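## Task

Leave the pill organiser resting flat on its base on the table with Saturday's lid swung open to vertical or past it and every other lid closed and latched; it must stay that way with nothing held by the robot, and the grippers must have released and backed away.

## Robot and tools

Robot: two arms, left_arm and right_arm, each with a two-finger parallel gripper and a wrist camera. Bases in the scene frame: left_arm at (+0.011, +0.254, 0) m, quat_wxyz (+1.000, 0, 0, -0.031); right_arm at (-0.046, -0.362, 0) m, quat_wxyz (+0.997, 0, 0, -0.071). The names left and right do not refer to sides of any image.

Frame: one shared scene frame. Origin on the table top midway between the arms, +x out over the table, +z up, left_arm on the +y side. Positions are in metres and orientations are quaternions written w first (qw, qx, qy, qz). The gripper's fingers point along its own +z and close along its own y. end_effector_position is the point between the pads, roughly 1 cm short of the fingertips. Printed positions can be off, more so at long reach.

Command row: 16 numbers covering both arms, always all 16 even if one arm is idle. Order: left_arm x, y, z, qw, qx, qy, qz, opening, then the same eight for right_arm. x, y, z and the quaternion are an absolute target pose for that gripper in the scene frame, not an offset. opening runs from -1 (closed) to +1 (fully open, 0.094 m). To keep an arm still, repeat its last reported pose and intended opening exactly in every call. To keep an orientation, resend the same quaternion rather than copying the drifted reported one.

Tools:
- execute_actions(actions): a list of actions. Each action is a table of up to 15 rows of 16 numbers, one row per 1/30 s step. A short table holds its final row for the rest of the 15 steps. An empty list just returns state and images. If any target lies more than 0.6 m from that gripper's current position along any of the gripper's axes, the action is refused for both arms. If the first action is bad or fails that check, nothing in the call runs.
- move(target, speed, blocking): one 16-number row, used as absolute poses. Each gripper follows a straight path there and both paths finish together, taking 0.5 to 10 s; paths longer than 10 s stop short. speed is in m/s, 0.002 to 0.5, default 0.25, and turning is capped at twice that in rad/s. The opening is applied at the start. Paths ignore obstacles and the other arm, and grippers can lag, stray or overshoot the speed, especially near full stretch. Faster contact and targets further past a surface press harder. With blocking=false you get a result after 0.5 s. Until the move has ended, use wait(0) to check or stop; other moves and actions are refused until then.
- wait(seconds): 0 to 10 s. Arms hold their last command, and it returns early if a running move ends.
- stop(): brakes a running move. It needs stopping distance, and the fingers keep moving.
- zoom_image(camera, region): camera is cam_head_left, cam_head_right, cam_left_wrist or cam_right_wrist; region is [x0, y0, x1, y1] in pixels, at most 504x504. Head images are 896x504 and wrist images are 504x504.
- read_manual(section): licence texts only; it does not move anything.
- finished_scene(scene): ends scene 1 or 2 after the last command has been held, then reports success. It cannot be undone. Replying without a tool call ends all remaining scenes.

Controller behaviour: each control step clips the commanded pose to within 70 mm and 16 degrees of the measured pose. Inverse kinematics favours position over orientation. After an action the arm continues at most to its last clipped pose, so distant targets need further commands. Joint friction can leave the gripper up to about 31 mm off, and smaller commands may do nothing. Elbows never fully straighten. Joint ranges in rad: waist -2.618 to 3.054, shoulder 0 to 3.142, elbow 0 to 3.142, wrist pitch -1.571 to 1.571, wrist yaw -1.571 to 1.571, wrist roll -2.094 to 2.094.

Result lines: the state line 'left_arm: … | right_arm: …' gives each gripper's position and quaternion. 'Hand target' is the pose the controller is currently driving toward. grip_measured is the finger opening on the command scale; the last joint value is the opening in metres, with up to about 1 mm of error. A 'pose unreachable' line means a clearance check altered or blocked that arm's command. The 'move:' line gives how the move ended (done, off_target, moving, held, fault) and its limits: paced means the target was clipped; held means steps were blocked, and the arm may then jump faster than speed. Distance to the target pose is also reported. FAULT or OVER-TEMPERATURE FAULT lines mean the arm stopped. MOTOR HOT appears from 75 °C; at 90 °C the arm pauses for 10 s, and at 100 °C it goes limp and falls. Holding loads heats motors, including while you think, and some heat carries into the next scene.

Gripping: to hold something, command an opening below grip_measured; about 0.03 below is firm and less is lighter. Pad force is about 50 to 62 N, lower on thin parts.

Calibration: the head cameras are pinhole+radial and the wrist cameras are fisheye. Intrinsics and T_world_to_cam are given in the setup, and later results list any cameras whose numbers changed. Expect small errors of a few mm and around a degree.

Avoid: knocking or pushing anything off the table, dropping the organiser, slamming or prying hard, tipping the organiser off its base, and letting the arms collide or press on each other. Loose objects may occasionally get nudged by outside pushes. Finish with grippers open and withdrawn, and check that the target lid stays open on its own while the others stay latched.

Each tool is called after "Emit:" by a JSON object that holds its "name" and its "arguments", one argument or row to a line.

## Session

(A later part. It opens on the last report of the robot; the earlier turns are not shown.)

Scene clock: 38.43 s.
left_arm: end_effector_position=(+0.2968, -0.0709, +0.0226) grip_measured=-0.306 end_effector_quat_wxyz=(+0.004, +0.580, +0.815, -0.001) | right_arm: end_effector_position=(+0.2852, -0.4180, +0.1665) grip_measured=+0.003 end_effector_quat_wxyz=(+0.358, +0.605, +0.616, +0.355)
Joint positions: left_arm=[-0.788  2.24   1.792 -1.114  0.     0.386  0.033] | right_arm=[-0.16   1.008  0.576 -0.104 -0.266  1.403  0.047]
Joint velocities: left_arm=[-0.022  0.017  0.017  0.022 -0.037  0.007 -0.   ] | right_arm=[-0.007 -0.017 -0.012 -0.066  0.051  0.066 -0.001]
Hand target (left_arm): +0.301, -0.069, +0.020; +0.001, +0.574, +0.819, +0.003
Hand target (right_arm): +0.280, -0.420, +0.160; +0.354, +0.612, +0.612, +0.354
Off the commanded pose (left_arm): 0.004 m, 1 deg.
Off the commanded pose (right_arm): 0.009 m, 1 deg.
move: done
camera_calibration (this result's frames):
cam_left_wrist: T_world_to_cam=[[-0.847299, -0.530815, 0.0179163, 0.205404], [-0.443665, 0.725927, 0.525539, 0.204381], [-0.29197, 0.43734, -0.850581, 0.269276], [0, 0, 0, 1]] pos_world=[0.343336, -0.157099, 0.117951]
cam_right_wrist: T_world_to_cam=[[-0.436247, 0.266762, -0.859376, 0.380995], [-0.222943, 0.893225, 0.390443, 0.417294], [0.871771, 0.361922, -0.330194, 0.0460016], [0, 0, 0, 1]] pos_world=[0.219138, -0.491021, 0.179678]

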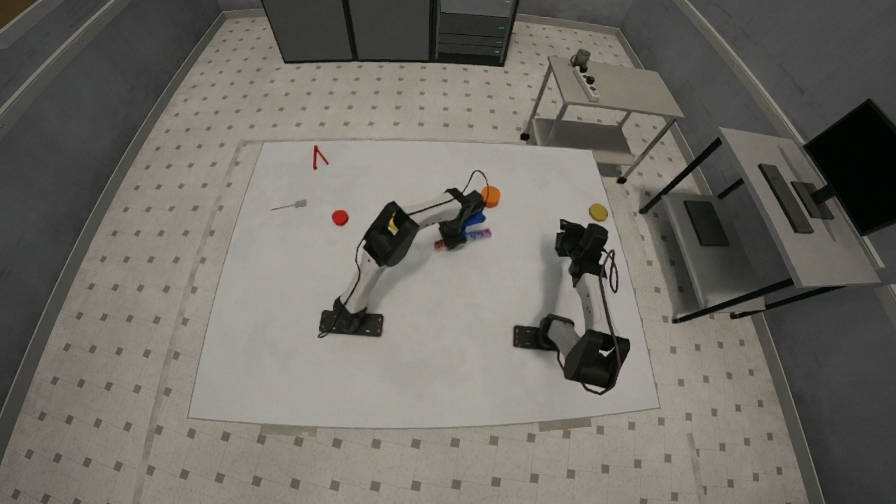

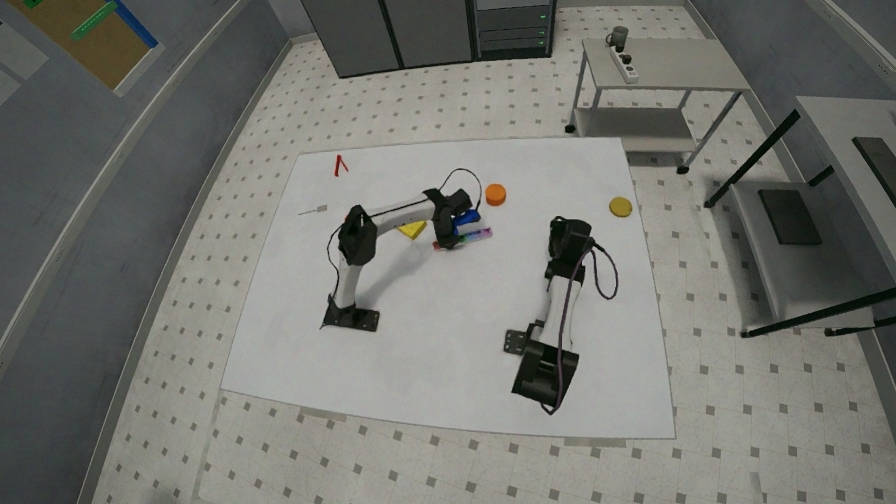

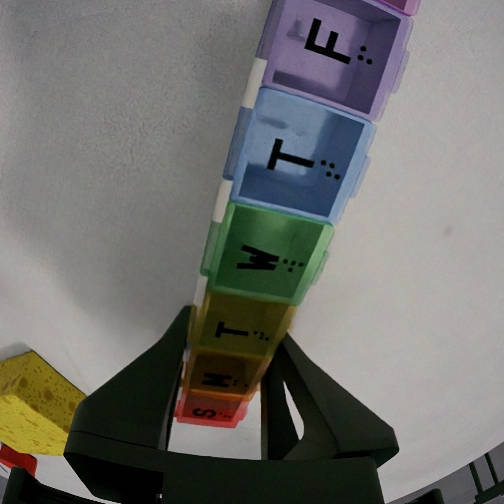

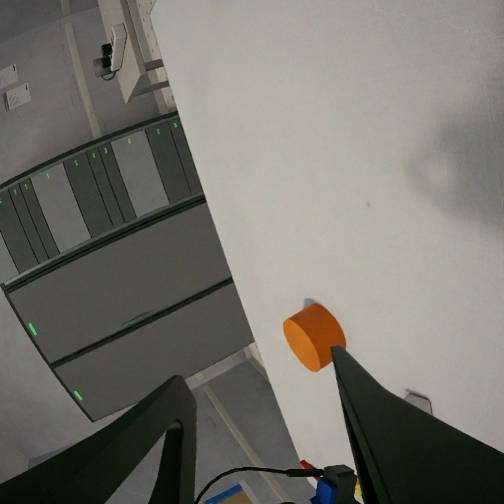

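Emit:
{"name": "move", "arguments": {
  "target": [0.298,-0.07,0.014,0,0.577,0.817,0,-0.4, 0.285,-0.217,0.042,0.291,0.503,0.705,0.407,0],
  "speed": 0.15
}}

Scene clock: 42.07 s.
left_arm: end_effector_position=(+0.2967, -0.0707, +0.0226) grip_measured=-0.306 end_effector_quat_wxyz=(+0.004, +0.579, +0.815, -0.001) | right_arm: end_effector_position=(+0.2931, -0.2146, +0.0512) grip_measured=+0.003 end_effector_quat_wxyz=(+0.296, +0.501, +0.697, +0.419)
Joint positions: left_arm=[-0.788  2.24   1.792 -1.114  0.     0.385  0.033] | right_arm=[0.607 1.548 0.327 0.724 0.116 1.641 0.047]
Joint velocities: left_arm=[ 0.017  0.007 -0.007 -0.037  0.037 -0.007 -0.001] | right_arm=[-0.002 -0.012  0.012  0.007  0.022 -0.037 -0.002]
Hand target (left_arm): +0.298, -0.070, +0.014; -0.000, +0.577, +0.817, +0.000
Hand target (right_arm): +0.286, -0.214, +0.040; +0.289, +0.504, +0.704, +0.409
Off the commanded pose (left_arm): 0.009 m, 1 deg.
Off the commanded pose (right_arm): 0.013 m, 2 deg.
move: off_target (right_arm)
camera_calibration (this result's frames):
cam_left_wrist: T_world_to_cam=[[-0.846681, -0.531794, 0.0180482, 0.205119], [-0.444227, 0.725121, 0.526177, 0.204319], [-0.292905, 0.437487, -0.850183, 0.269456], [0, 0, 0, 1]] pos_world=[0.343359, -0.156958, 0.117876]
cam_right_wrist: T_world_to_cam=[[-0.485585, 0.13815, -0.863205, 0.218142], [-0.495924, 0.769633, 0.40215, 0.335234], [0.719907, 0.623362, -0.30521, 0.026715], [0, 0, 0, 1]] pos_world=[0.252945, -0.304796, 0.0616403]

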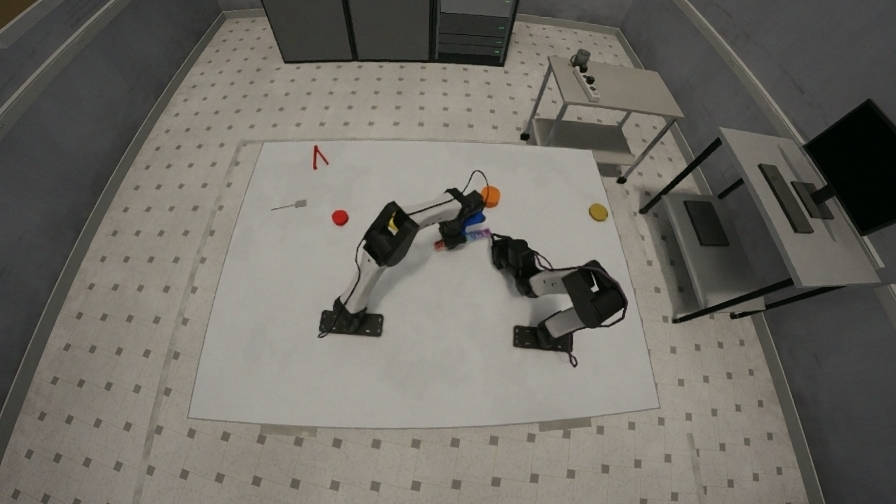

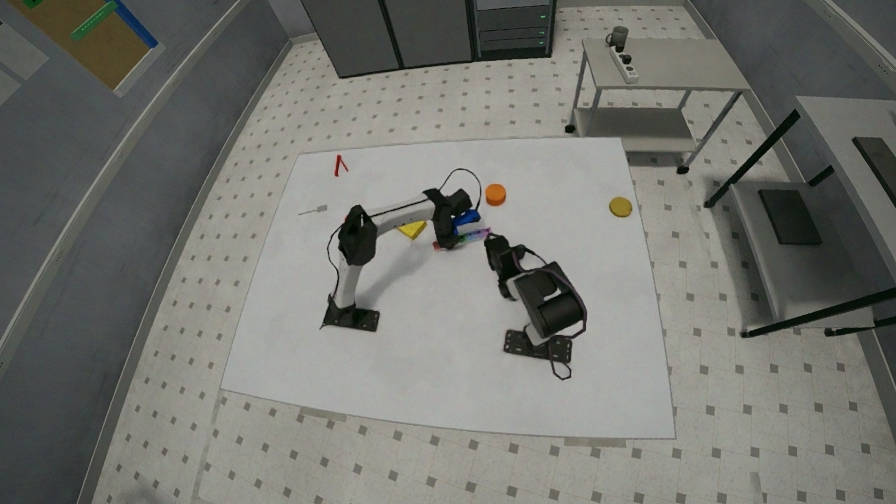

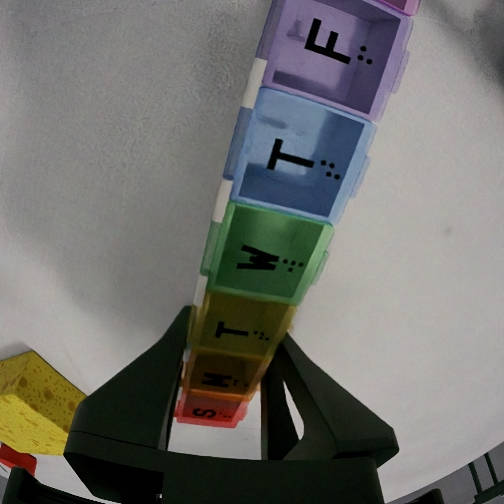

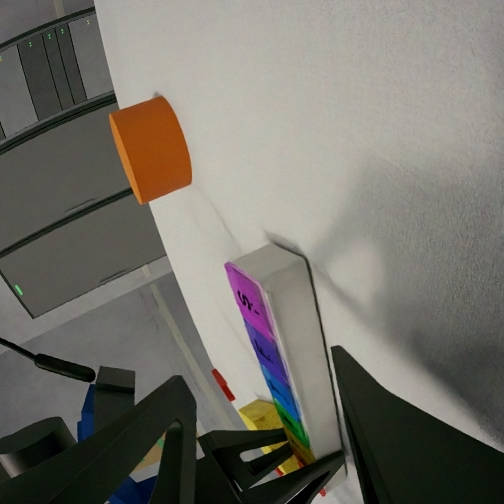

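Emit:
{"name": "move", "arguments": {
  "target": [0.298,-0.07,0.014,0,0.577,0.817,0,-0.4, 0.322,-0.202,0.030,0.291,0.503,0.705,0.407,0],
  "speed": 0.03
}}

Scene clock: 45.07 s.
left_arm: end_effector_position=(+0.2967, -0.0707, +0.0226) grip_measured=-0.306 end_effector_quat_wxyz=(+0.004, +0.579, +0.815, -0.001) | right_arm: end_effector_position=(+0.3177, -0.2019, +0.0313) grip_measured=+0.003 end_effector_quat_wxyz=(+0.291, +0.503, +0.704, +0.409)
Joint positions: left_arm=[-0.788  2.24   1.792 -1.114  0.     0.385  0.033] | right_arm=[0.607 1.732 0.429 0.778 0.114 1.638 0.047]
Joint velocities: left_arm=[-0.022 -0.022 -0.012  0.007 -0.037  0.007  0.   ] | right_arm=[-0.002  0.007  0.012  0.037  0.007 -0.007 -0.   ]
Hand target (left_arm): +0.298, -0.070, +0.014; -0.000, +0.577, +0.817, +0.000
Hand target (right_arm): +0.322, -0.203, +0.029; +0.291, +0.503, +0.705, +0.407
Off the commanded pose (left_arm): 0.009 m, 1 deg.
Off the commanded pose (right_arm): 0.004 m, 0 deg.
move: done
camera_calibration (this result's frames):
cam_left_wrist: T_world_to_cam=[[-0.846681, -0.531794, 0.0180482, 0.205119], [-0.444227, 0.725121, 0.526177, 0.204319], [-0.292905, 0.437487, -0.850183, 0.269456], [0, 0, 0, 1]] pos_world=[0.343359, -0.156958, 0.117876]
cam_right_wrist: T_world_to_cam=[[-0.506401, 0.124743, -0.853227, 0.214771], [-0.488778, 0.773642, 0.403204, 0.344197], [0.71039, 0.621222, -0.330802, -0.00159603], [0, 0, 0, 1]] pos_world=[0.27813, -0.292085, 0.0439392]

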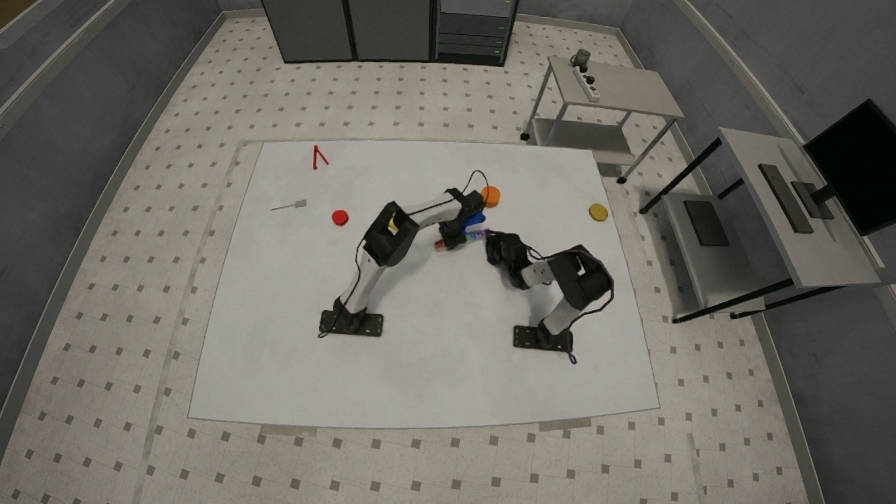

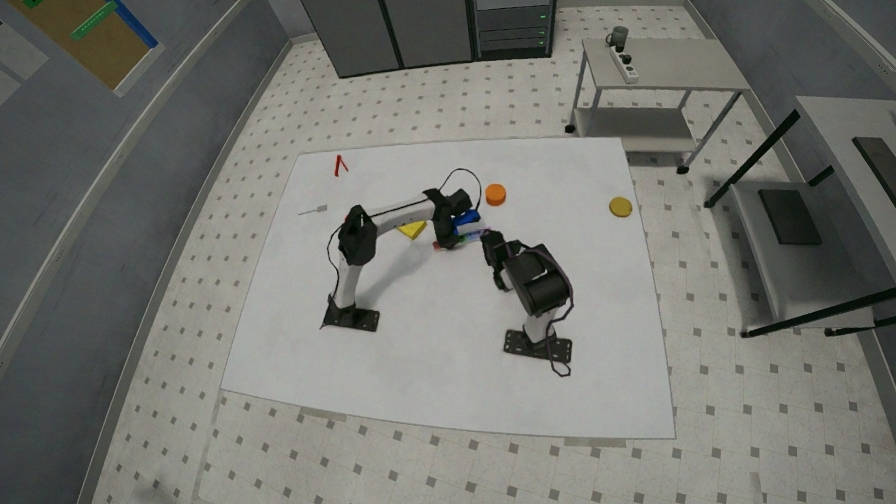

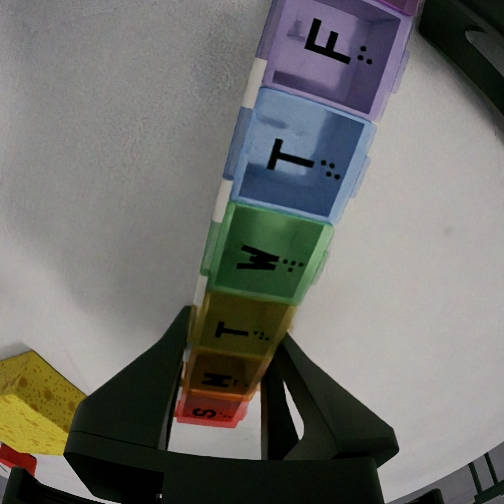

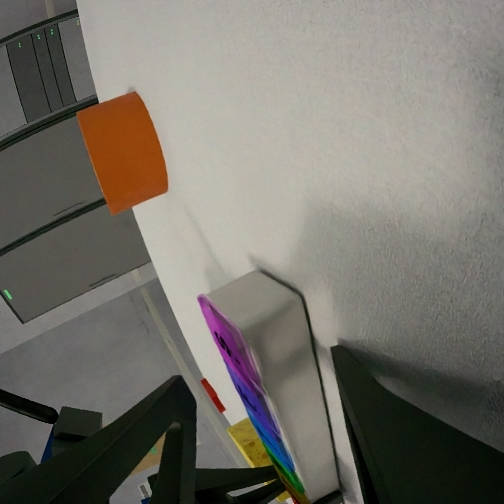

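Emit:
{"name": "move", "arguments": {
  "target": [0.298,-0.07,0.014,0,0.577,0.817,0,-0.4, 0.343,-0.200,0.038,0.291,0.503,0.705,0.407,0],
  "speed": 0.02
}}

Emit:
{"name": "zoom_image", "arguments": {
  "camera": "cam_right_wrist",
  "region": [180, 240, 444, 504]
}}

Scene clock: 47.67 s.
left_arm: end_effector_position=(+0.3005, -0.0711, +0.0227) grip_measured=-0.306 end_effector_quat_wxyz=(+0.012, +0.572, +0.820, +0.005) | right_arm: end_effector_position=(+0.3372, -0.1972, +0.0412) grip_measured=+0.003 end_effector_quat_wxyz=(+0.291, +0.499, +0.704, +0.413)
Joint positions: left_arm=[-0.788  2.24   1.792 -1.103 -0.016  0.368  0.033] | right_arm=[0.585 1.747 0.511 0.722 0.089 1.625 0.047]
Joint velocities: left_arm=[ 0.002  0.007 -0.007  0.081 -0.022 -0.051 -0.001] | right_arm=[-0.002 -0.012 -0.002  0.022 -0.037 -0.007 -0.001]
Hand target (left_arm): +0.298, -0.070, +0.014; +0.000, +0.577, +0.817, -0.000
Hand target (right_arm): +0.343, -0.201, +0.038; +0.291, +0.503, +0.705, +0.407
Off the commanded pose (left_arm): 0.009 m, 2 deg.
Off the commanded pose (right_arm): 0.007 m, 1 deg.
move: done
camera_calibration (this result's frames):
cam_left_wrist: T_world_to_cam=[[-0.837283, -0.546769, 0.00109246, 0.204714], [-0.467065, 0.716265, 0.518474, 0.212664], [-0.284268, 0.433599, -0.855092, 0.268031], [0, 0, 0, 1]] pos_world=[0.346925, -0.15661, 0.118706]
cam_right_wrist: T_world_to_cam=[[-0.501101, 0.124724, -0.856353, 0.230781], [-0.49759, 0.768092, 0.403038, 0.348015], [0.708027, 0.628075, -0.32283, -0.0132337], [0, 0, 0, 1]] pos_world=[0.298183, -0.287779, 0.0530945]

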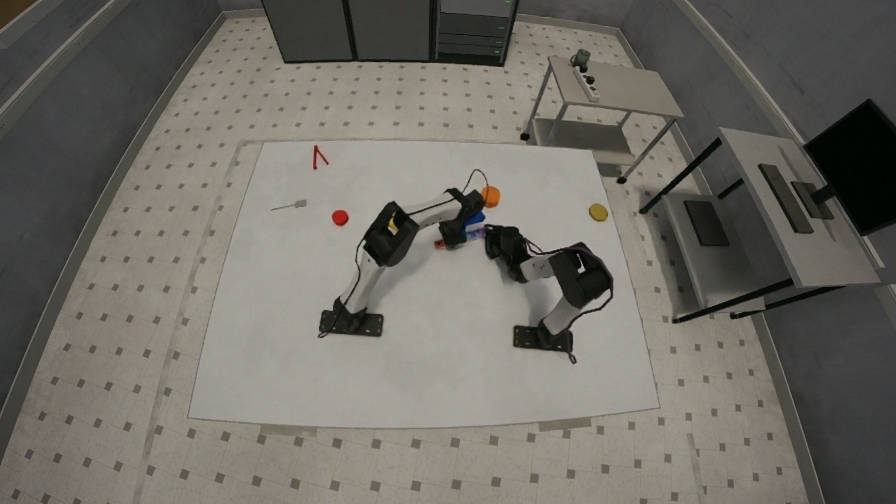

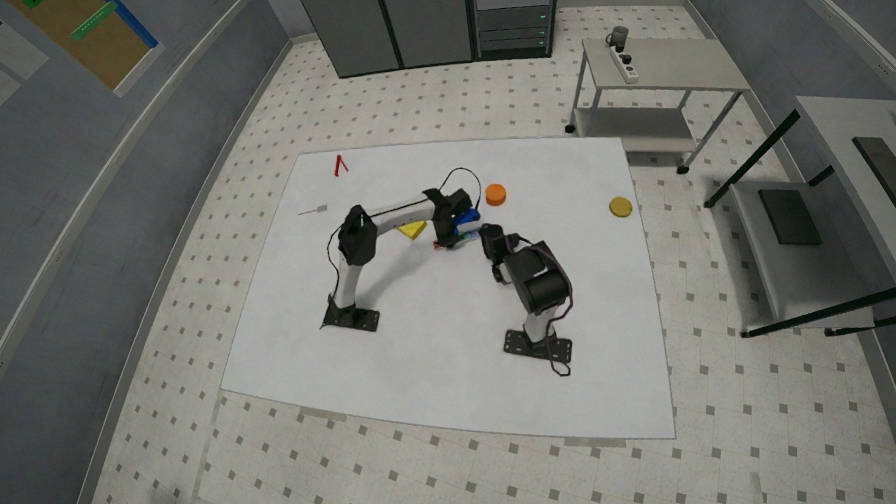

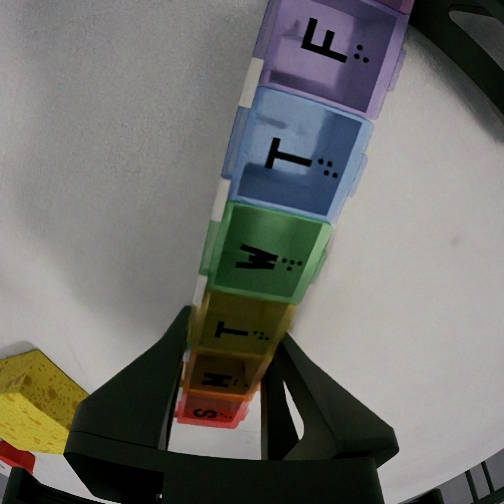

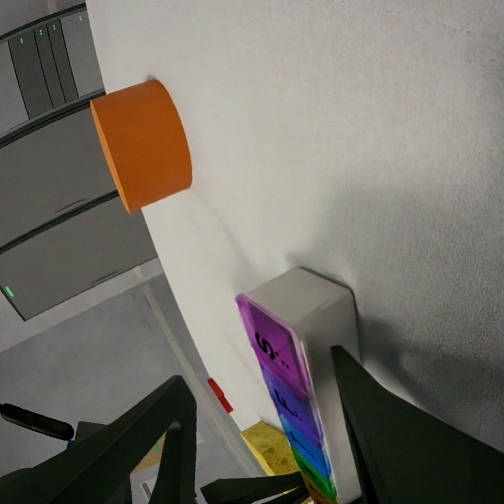

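Region (180, 240, 444, 504) of cam_right_wrist's 504x504 image, scaled by 1.909, with more detail than that image has.

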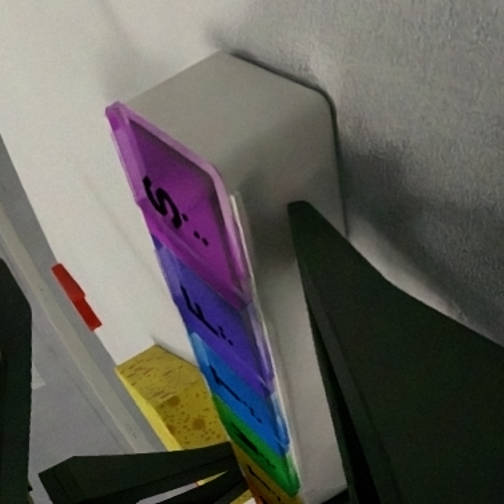

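Emit:
{"name": "move", "arguments": {
  "target": [0.298,-0.07,0.010,0,0.577,0.817,0,-0.4, 0.336,-0.210,0.040,0.291,0.503,0.705,0.407,0],
  "speed": 0.02
}}

Emit:
{"name": "move", "arguments": {
  "target": [0.298,-0.07,0.010,0,0.577,0.817,0,-0.4, 0.338,-0.209,0.058,0.291,0.503,0.705,0.407,0],
  "speed": 0.02
}}

Emit:
{"name": "zoom_image", "arguments": {
  "camera": "cam_right_wrist",
  "region": [200, 220, 484, 504]
}}

Scene clock: 50.57 s.
left_arm: end_effector_position=(+0.3027, -0.0730, +0.0227) grip_measured=-0.306 end_effector_quat_wxyz=(+0.018, +0.572, +0.820, +0.005) | right_arm: end_effector_position=(+0.3396, -0.2025, +0.0429) grip_measured=+0.003 end_effector_quat_wxyz=(+0.291, +0.499, +0.703, +0.414)
Joint positions: left_arm=[-0.788  2.24   1.792 -1.091 -0.018  0.367  0.033] | right_arm=[0.563 1.74  0.511 0.717 0.069 1.615 0.047]
Joint velocities: left_arm=[-0.007  0.002 -0.007  0.037 -0.022  0.095 -0.   ] | right_arm=[-0.017 -0.002 -0.007 -0.022 -0.066 -0.007 -0.001]
Hand target (left_arm): +0.298, -0.070, +0.010; +0.000, +0.577, +0.817, +0.000
Hand target (right_arm): +0.336, -0.210, +0.040; +0.291, +0.503, +0.705, +0.407
Off the commanded pose (left_arm): 0.014 m, 2 deg.
Off the commanded pose (right_arm): 0.009 m, 1 deg.
move: off_target (left_arm)
camera_calibration (this result's frames):
cam_left_wrist: T_world_to_cam=[[-0.837041, -0.547135, -0.00245974, 0.205432], [-0.472116, 0.719985, 0.508653, 0.217067], [-0.276531, 0.426925, -0.860968, 0.266872], [0, 0, 0, 1]] pos_world=[0.348234, -0.15782, 0.119861]
cam_right_wrist: T_world_to_cam=[[-0.500031, 0.126261, -0.856754, 0.234127], [-0.498103, 0.76736, 0.403797, 0.352584], [0.708423, 0.628662, -0.320813, -0.01117], [0, 0, 0, 1]] pos_world=[0.300607, -0.293098, 0.0546334]

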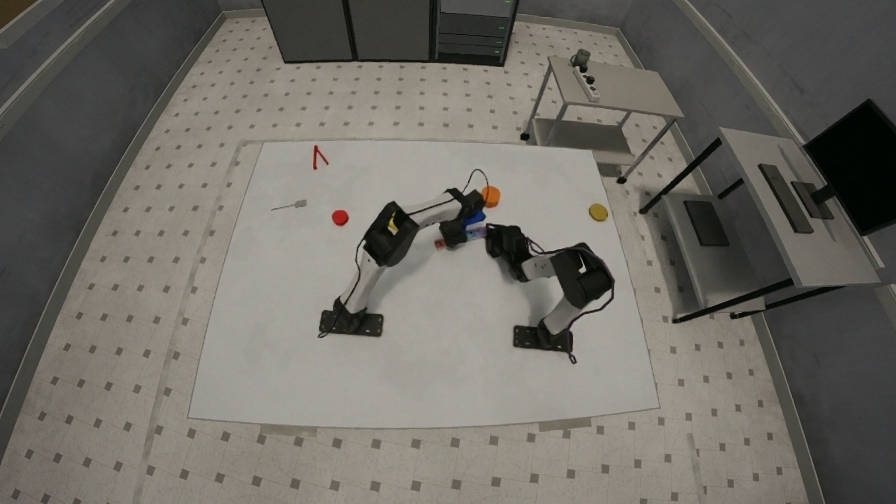

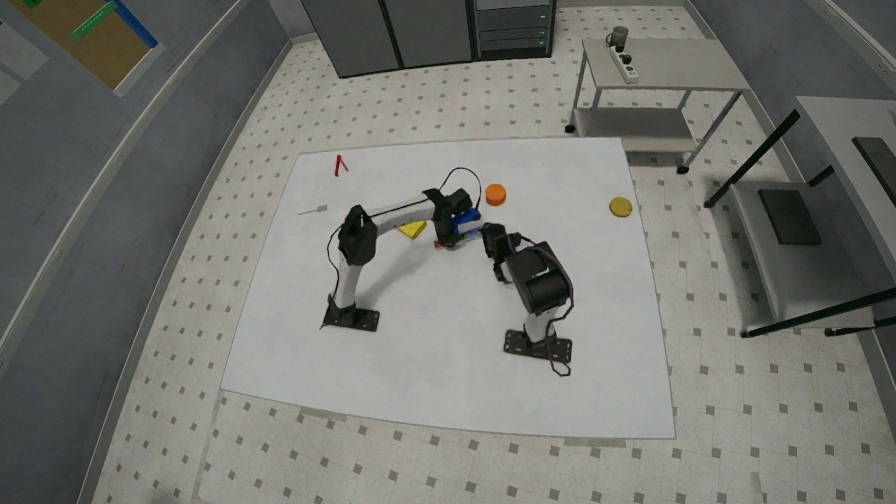

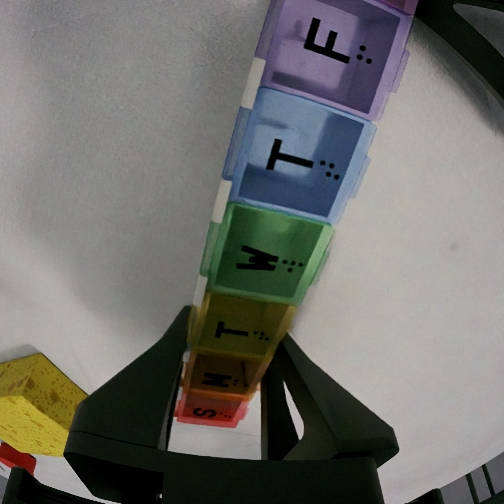

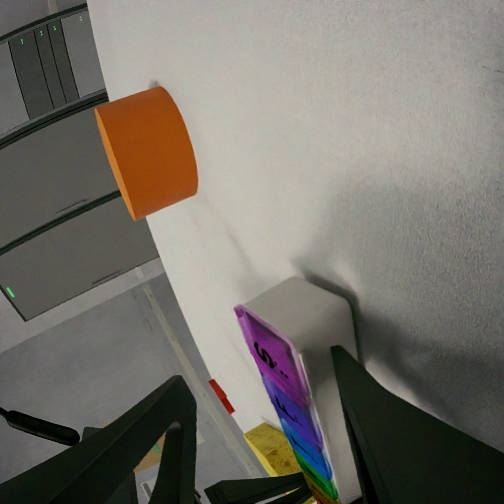

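Scene clock: 51.77 s.
left_arm: end_effector_position=(+0.3015, -0.0737, +0.0215) grip_measured=-0.306 end_effector_quat_wxyz=(+0.015, +0.576, +0.818, +0.001) | right_arm: end_effector_position=(+0.3343, -0.2049, +0.0540) grip_measured=+0.003 end_effector_quat_wxyz=(+0.288, +0.501, +0.706, +0.409)
Joint positions: left_arm=[-0.788  2.243  1.792 -1.091 -0.01   0.377  0.033] | right_arm=[0.563 1.664 0.511 0.629 0.069 1.613 0.047]
Joint velocities: left_arm=[ 0.007  0.051 -0.002  0.022  0.037 -0.037  0.   ] | right_arm=[-0.002 -0.022  0.017 -0.007  0.007 -0.007 -0.   ]
Hand target (left_arm): +0.298, -0.070, +0.010; -0.000, +0.577, +0.817, +0.000
Hand target (right_arm): +0.338, -0.209, +0.058; +0.291, +0.503, +0.705, +0.407
Off the commanded pose (left_arm): 0.013 m, 2 deg.
Off the commanded pose (right_arm): 0.007 m, 1 deg.
move: off_target (left_arm)
camera_calibration (this result's frames):
cam_left_wrist: T_world_to_cam=[[-0.842537, -0.538613, 0.00525407, 0.206211], [-0.460905, 0.72596, 0.510439, 0.214668], [-0.278743, 0.427642, -0.859898, 0.266411], [0, 0, 0, 1]] pos_world=[0.346942, -0.158701, 0.118428]
cam_right_wrist: T_world_to_cam=[[-0.509636, 0.120788, -0.851869, 0.243079], [-0.494025, 0.769535, 0.404667, 0.346326], [0.704422, 0.627078, -0.33251, -0.00072343], [0, 0, 0, 1]] pos_world=[0.295485, -0.295417, 0.0666845]

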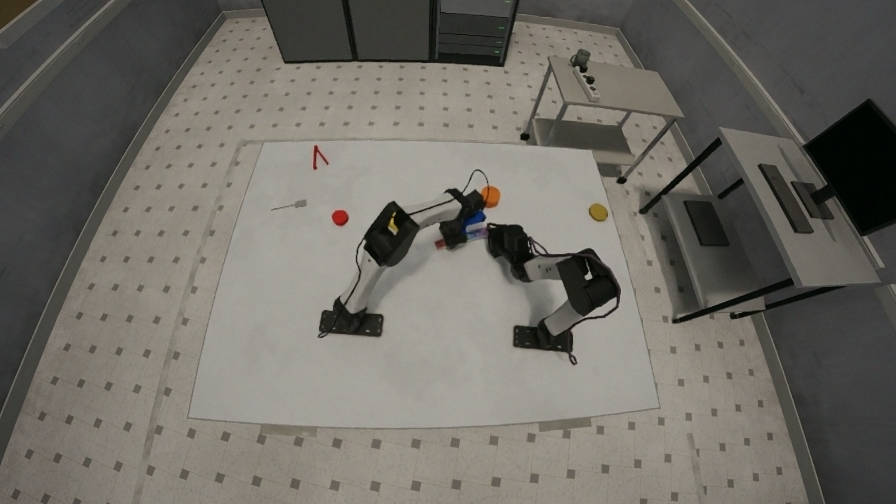

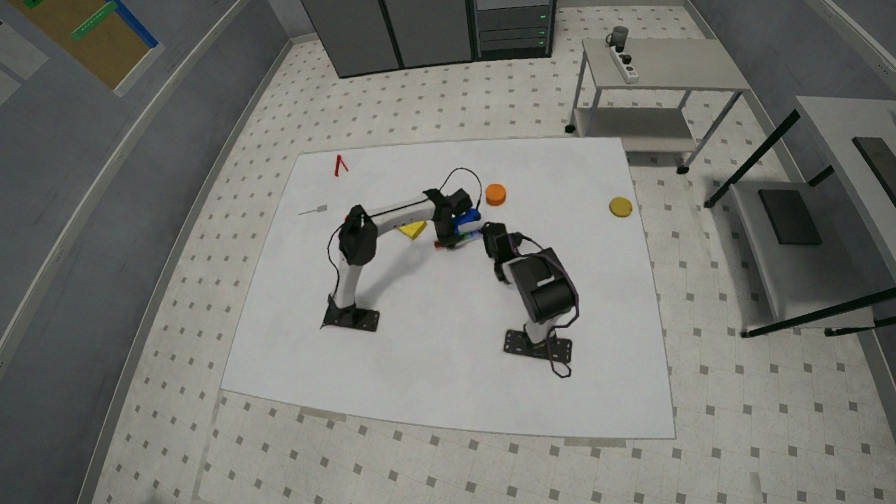

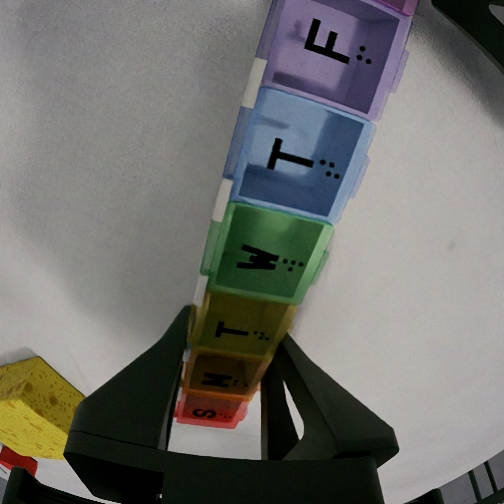

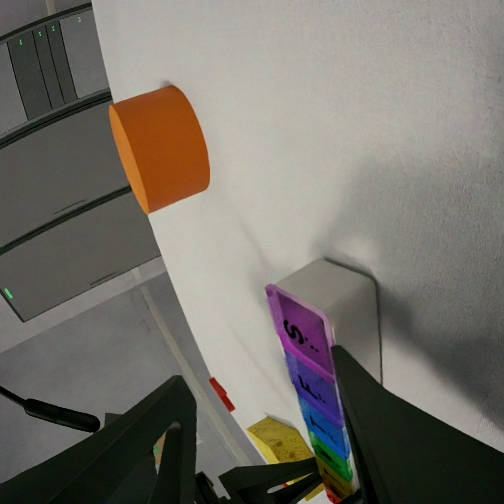

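Region (200, 220, 484, 504) of cam_right_wrist's 504x504 image, scaled by 1.775, with more detail than that image has.

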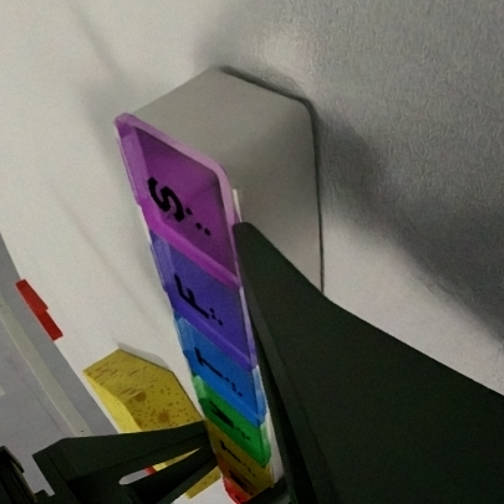

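Emit:
{"name": "move", "arguments": {
  "target": [0.298,-0.07,0.019,0,0.577,0.817,0,-0.4, 0.334,-0.207,0.052,0.291,0.503,0.705,0.407,0.35],
  "speed": 0.02
}}

Emit:
{"name": "move", "arguments": {
  "target": [0.298,-0.07,0.019,0,0.577,0.817,0,-0.4, 0.347,-0.205,0.050,0.291,0.503,0.705,0.407,0.35],
  "speed": 0.02
}}

Emit:
{"name": "zoom_image", "arguments": {
  "camera": "cam_right_wrist",
  "region": [200, 220, 484, 504]
}}

Scene clock: 54.47 s.
left_arm: end_effector_position=(+0.3007, -0.0730, +0.0208) grip_measured=-0.306 end_effector_quat_wxyz=(+0.012, +0.576, +0.818, +0.002) | right_arm: end_effector_position=(+0.3352, -0.2048, +0.0556) grip_measured=+0.347 end_effector_quat_wxyz=(+0.290, +0.500, +0.704, +0.411)
Joint positions: left_arm=[-0.788  2.245  1.792 -1.095 -0.009  0.377  0.033] | right_arm=[0.563 1.664 0.511 0.636 0.071 1.613 0.063]
Joint velocities: left_arm=[-0.012  0.007  0.007  0.066 -0.022 -0.022 -0.   ] | right_arm=[ 0.002  0.002 -0.012 -0.081 -0.051 -0.007 -0.002]
Hand target (left_arm): +0.298, -0.070, +0.019; -0.000, +0.577, +0.817, +0.000
Hand target (right_arm): +0.334, -0.207, +0.052; +0.291, +0.503, +0.705, +0.407
Off the commanded pose (left_arm): 0.004 m, 1 deg.
Off the commanded pose (right_arm): 0.004 m, 1 deg.
move: done
camera_calibration (this result's frames):
cam_left_wrist: T_world_to_cam=[[-0.842523, -0.538617, 0.0068161, 0.205885], [-0.45879, 0.72417, 0.514868, 0.213248], [-0.282253, 0.430661, -0.857243, 0.266526], [0, 0, 0, 1]] pos_world=[0.346526, -0.158317, 0.117279]
cam_right_wrist: T_world_to_cam=[[-0.503455, 0.123411, -0.855162, 0.243516], [-0.495579, 0.76951, 0.40281, 0.34673], [0.707767, 0.626598, -0.326254, -0.00245739], [0, 0, 0, 1]] pos_world=[0.296171, -0.295325, 0.0677776]

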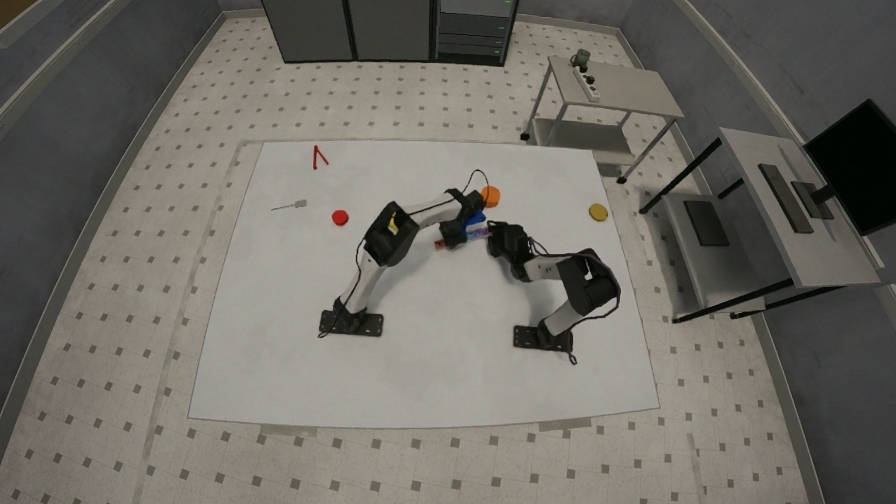

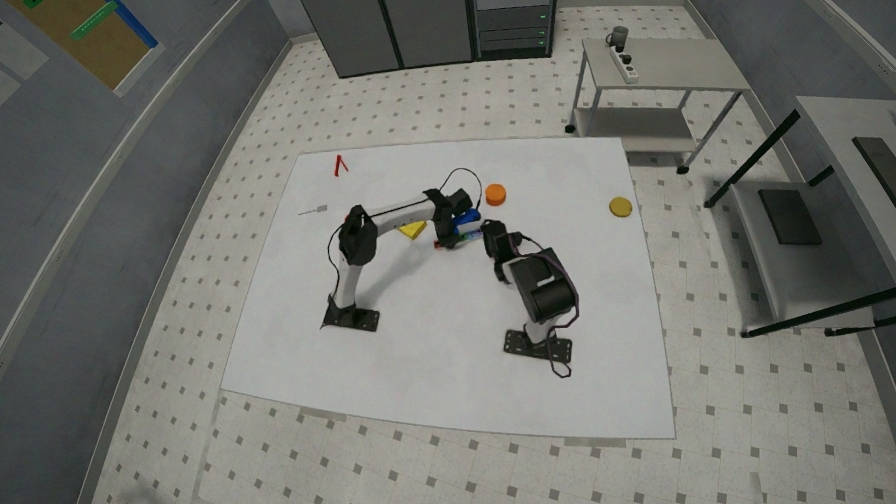

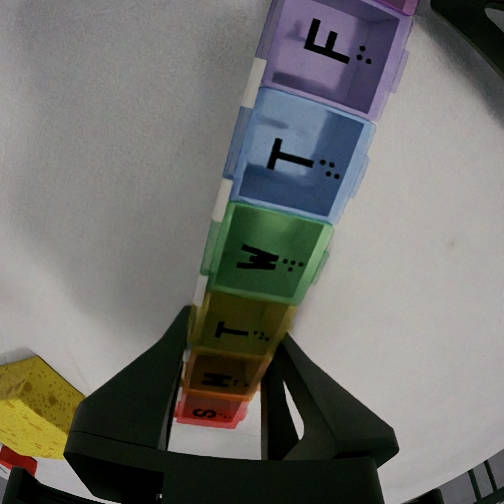

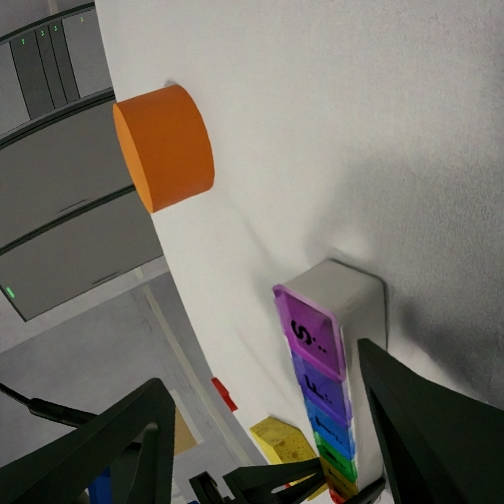

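Scene clock: 55.33 s.
left_arm: end_effector_position=(+0.3006, -0.0728, +0.0208) grip_measured=-0.306 end_effector_quat_wxyz=(+0.012, +0.576, +0.818, +0.002) | right_arm: end_effector_position=(+0.3406, -0.2024, +0.0509) grip_measured=+0.347 end_effector_quat_wxyz=(+0.289, +0.501, +0.706, +0.408)
Joint positions: left_arm=[-0.788  2.245  1.792 -1.096 -0.009  0.377  0.033] | right_arm=[0.563 1.7   0.535 0.64  0.071 1.613 0.063]
Joint velocities: left_arm=[ 0.007 -0.017  0.017 -0.037 -0.007  0.022  0.   ] | right_arm=[-0.002 -0.002  0.007  0.007  0.022 -0.066  0.001]
Hand target (left_arm): +0.298, -0.070, +0.019; +0.000, +0.577, +0.817, +0.000
Hand target (right_arm): +0.347, -0.205, +0.050; +0.291, +0.503, +0.705, +0.407
Off the commanded pose (left_arm): 0.004 m, 1 deg.
Off the commanded pose (right_arm): 0.007 m, 0 deg.
move: done
camera_calibration (this result's frames):
cam_left_wrist: T_world_to_cam=[[-0.842519, -0.538621, 0.00693154, 0.205852], [-0.458531, 0.723875, 0.515514, 0.212979], [-0.282684, 0.431152, -0.856853, 0.266584], [0, 0, 0, 1]] pos_world=[0.346451, -0.158232, 0.117203]
cam_right_wrist: T_world_to_cam=[[-0.509924, 0.120126, -0.85179, 0.243338], [-0.49268, 0.770922, 0.403665, 0.348672], [0.705155, 0.625498, -0.333928, -0.00824381], [0, 0, 0, 1]] pos_world=[0.301681, -0.292874, 0.0637735]

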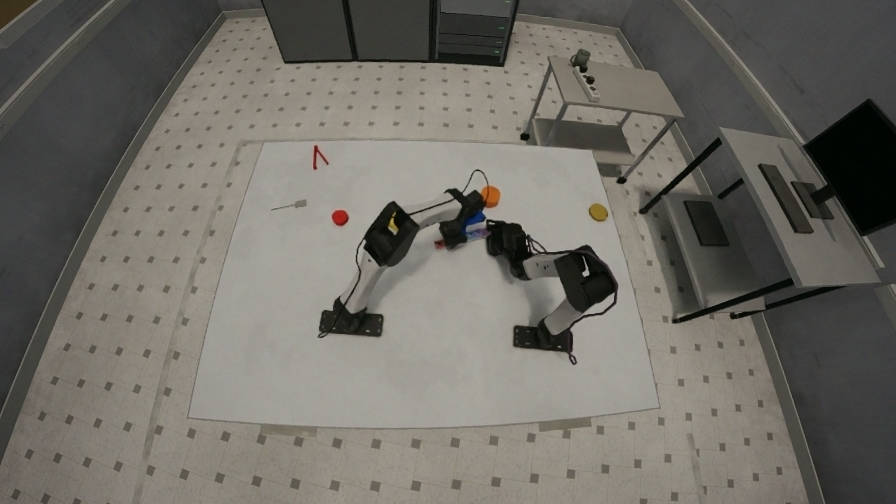

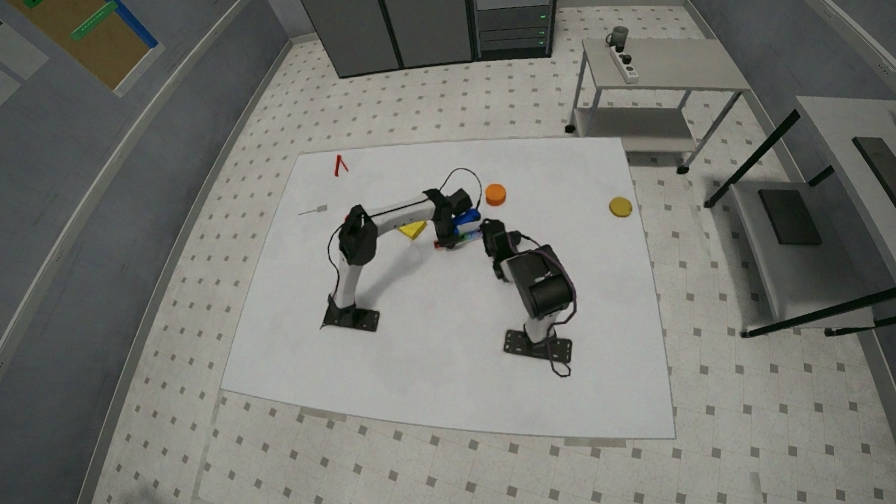

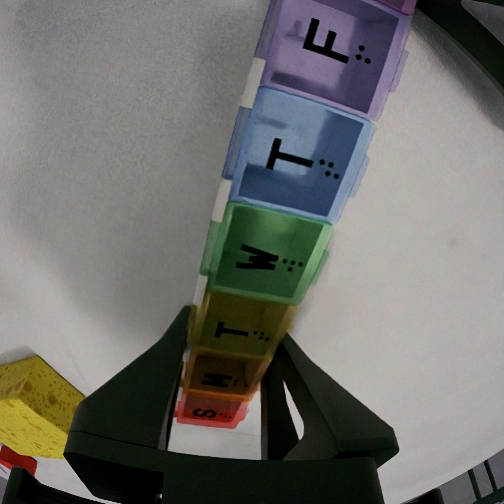

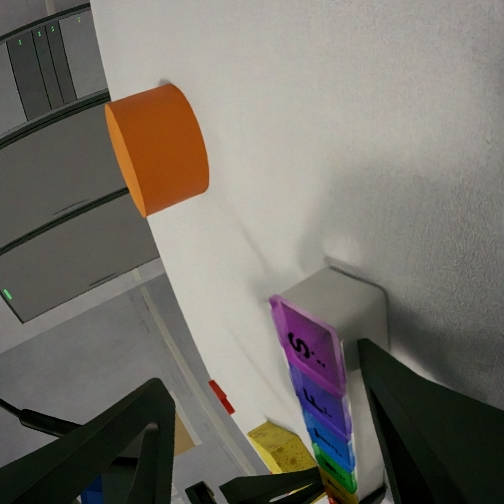

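Region (200, 220, 484, 504) of cam_right_wrist's 504x504 image, scaled by 1.775, with more detail than that image has.

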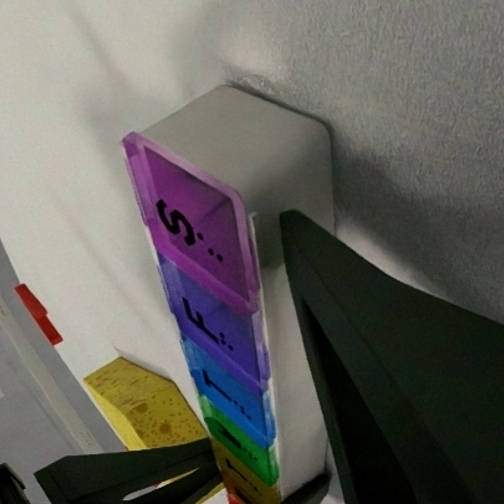

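Touching lightly, just below the tab. Close fingers gradually.

Emit:
{"name": "execute_actions", "arguments": {
  "actions": [
    [[0.298,-0.07,0.019,0,0.577,0.817,0,-0.4, 0.345,-0.204,0.051,0.291,0.503,0.705,0.407,0.22]],
    [[0.298,-0.07,0.019,0,0.577,0.817,0,-0.4, 0.344,-0.204,0.052,0.291,0.503,0.705,0.407,0.1]],
    [[0.298,-0.07,0.019,0,0.577,0.817,0,-0.4, 0.343,-0.204,0.053,0.291,0.503,0.705,0.407,-0.02]],
    [[0.298,-0.07,0.019,0,0.577,0.817,0,-0.4, 0.343,-0.204,0.054,0.291,0.503,0.705,0.407,-0.12]]
  ]
}}

Emit:
{"name": "zoom_image", "arguments": {
  "camera": "cam_right_wrist",
  "region": [200, 220, 484, 504]
}}

Scene clock: 60.67 s.
left_arm: end_effector_position=(+0.3009, -0.0724, +0.0208) grip_measured=-0.306 end_effector_quat_wxyz=(+0.012, +0.573, +0.820, +0.003) | right_arm: end_effector_position=(+0.3380, -0.2036, +0.0460) grip_measured=-0.117 end_effector_quat_wxyz=(+0.284, +0.504, +0.711, +0.400)
Joint positions: left_arm=[-0.788  2.245  1.792 -1.096 -0.011  0.37   0.033] | right_arm=[0.563 1.7   0.535 0.616 0.071 1.613 0.041]
Joint velocities: left_arm=[-0.017  0.002 -0.002  0.007 -0.007 -0.007 -0.   ] | right_arm=[ 0.007 -0.022  0.022  0.022  0.007  0.037 -0.002]
Hand target (left_arm): +0.298, -0.070, +0.019; +0.000, +0.577, +0.817, +0.000
Hand target (right_arm): +0.343, -0.204, +0.054; +0.291, +0.503, +0.705, +0.407
Off the commanded pose (left_arm): 0.004 m, 2 deg.
Off the commanded pose (right_arm): 0.009 m, 1 deg.
camera_calibration (this result's frames):
cam_left_wrist: T_world_to_cam=[[-0.838578, -0.544756, 0.00524392, 0.204732], [-0.464365, 0.719794, 0.516005, 0.214282], [-0.284872, 0.430276, -0.856569, 0.26709], [0, 0, 0, 1]] pos_world=[0.347275, -0.157633, 0.117137]
cam_right_wrist: T_world_to_cam=[[-0.527917, 0.112088, -0.841867, 0.241928], [-0.484071, 0.774769, 0.406705, 0.347992], [0.697839, 0.62223, -0.354755, -0.00449242], [0, 0, 0, 1]] pos_world=[0.299305, -0.293935, 0.0605475]

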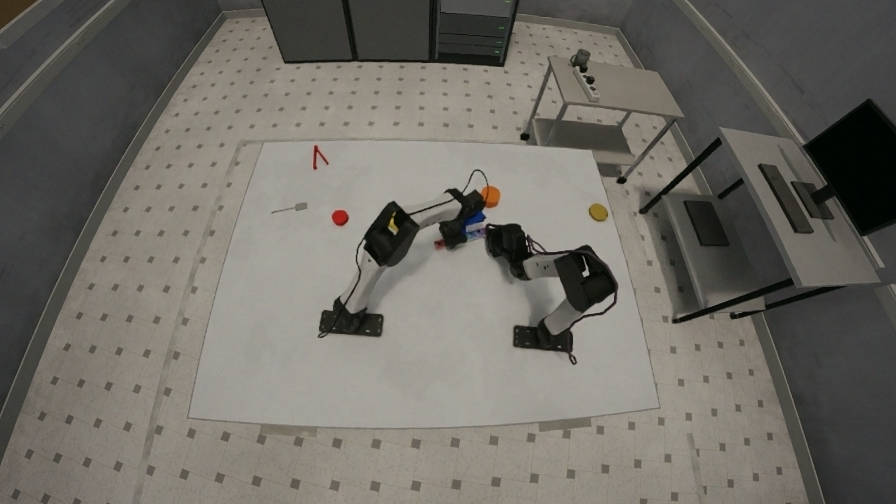

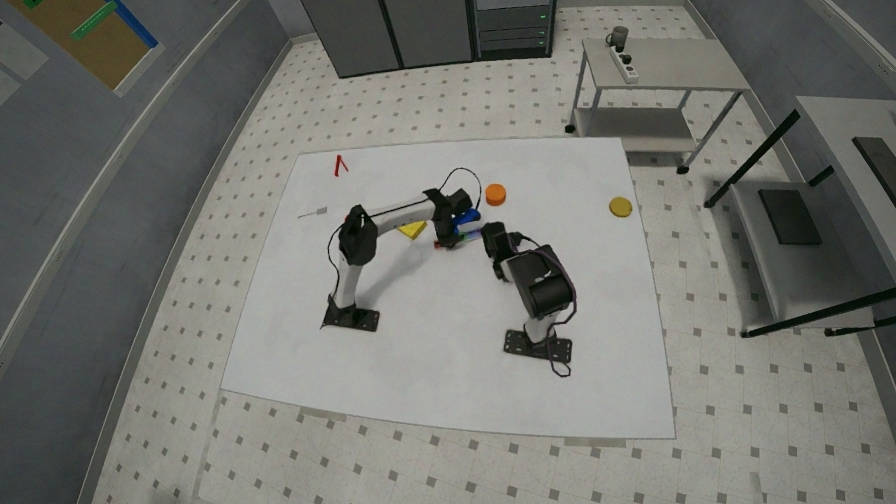

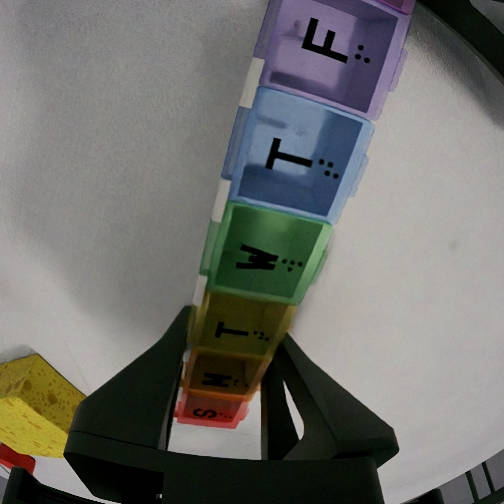

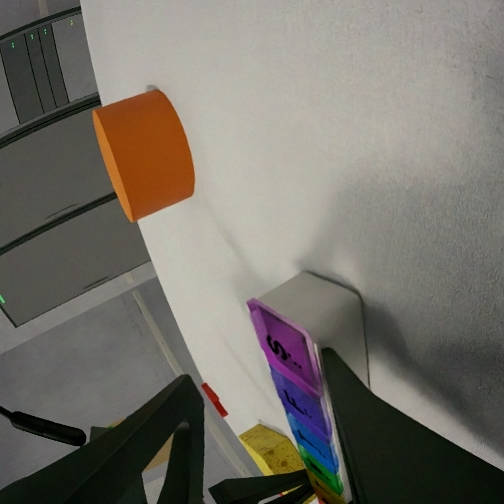

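Region (200, 220, 484, 504) of cam_right_wrist's 504x504 image, scaled by 1.775, with more detail than that image has.

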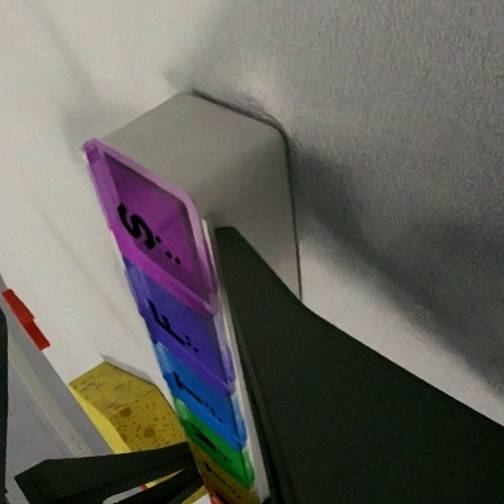

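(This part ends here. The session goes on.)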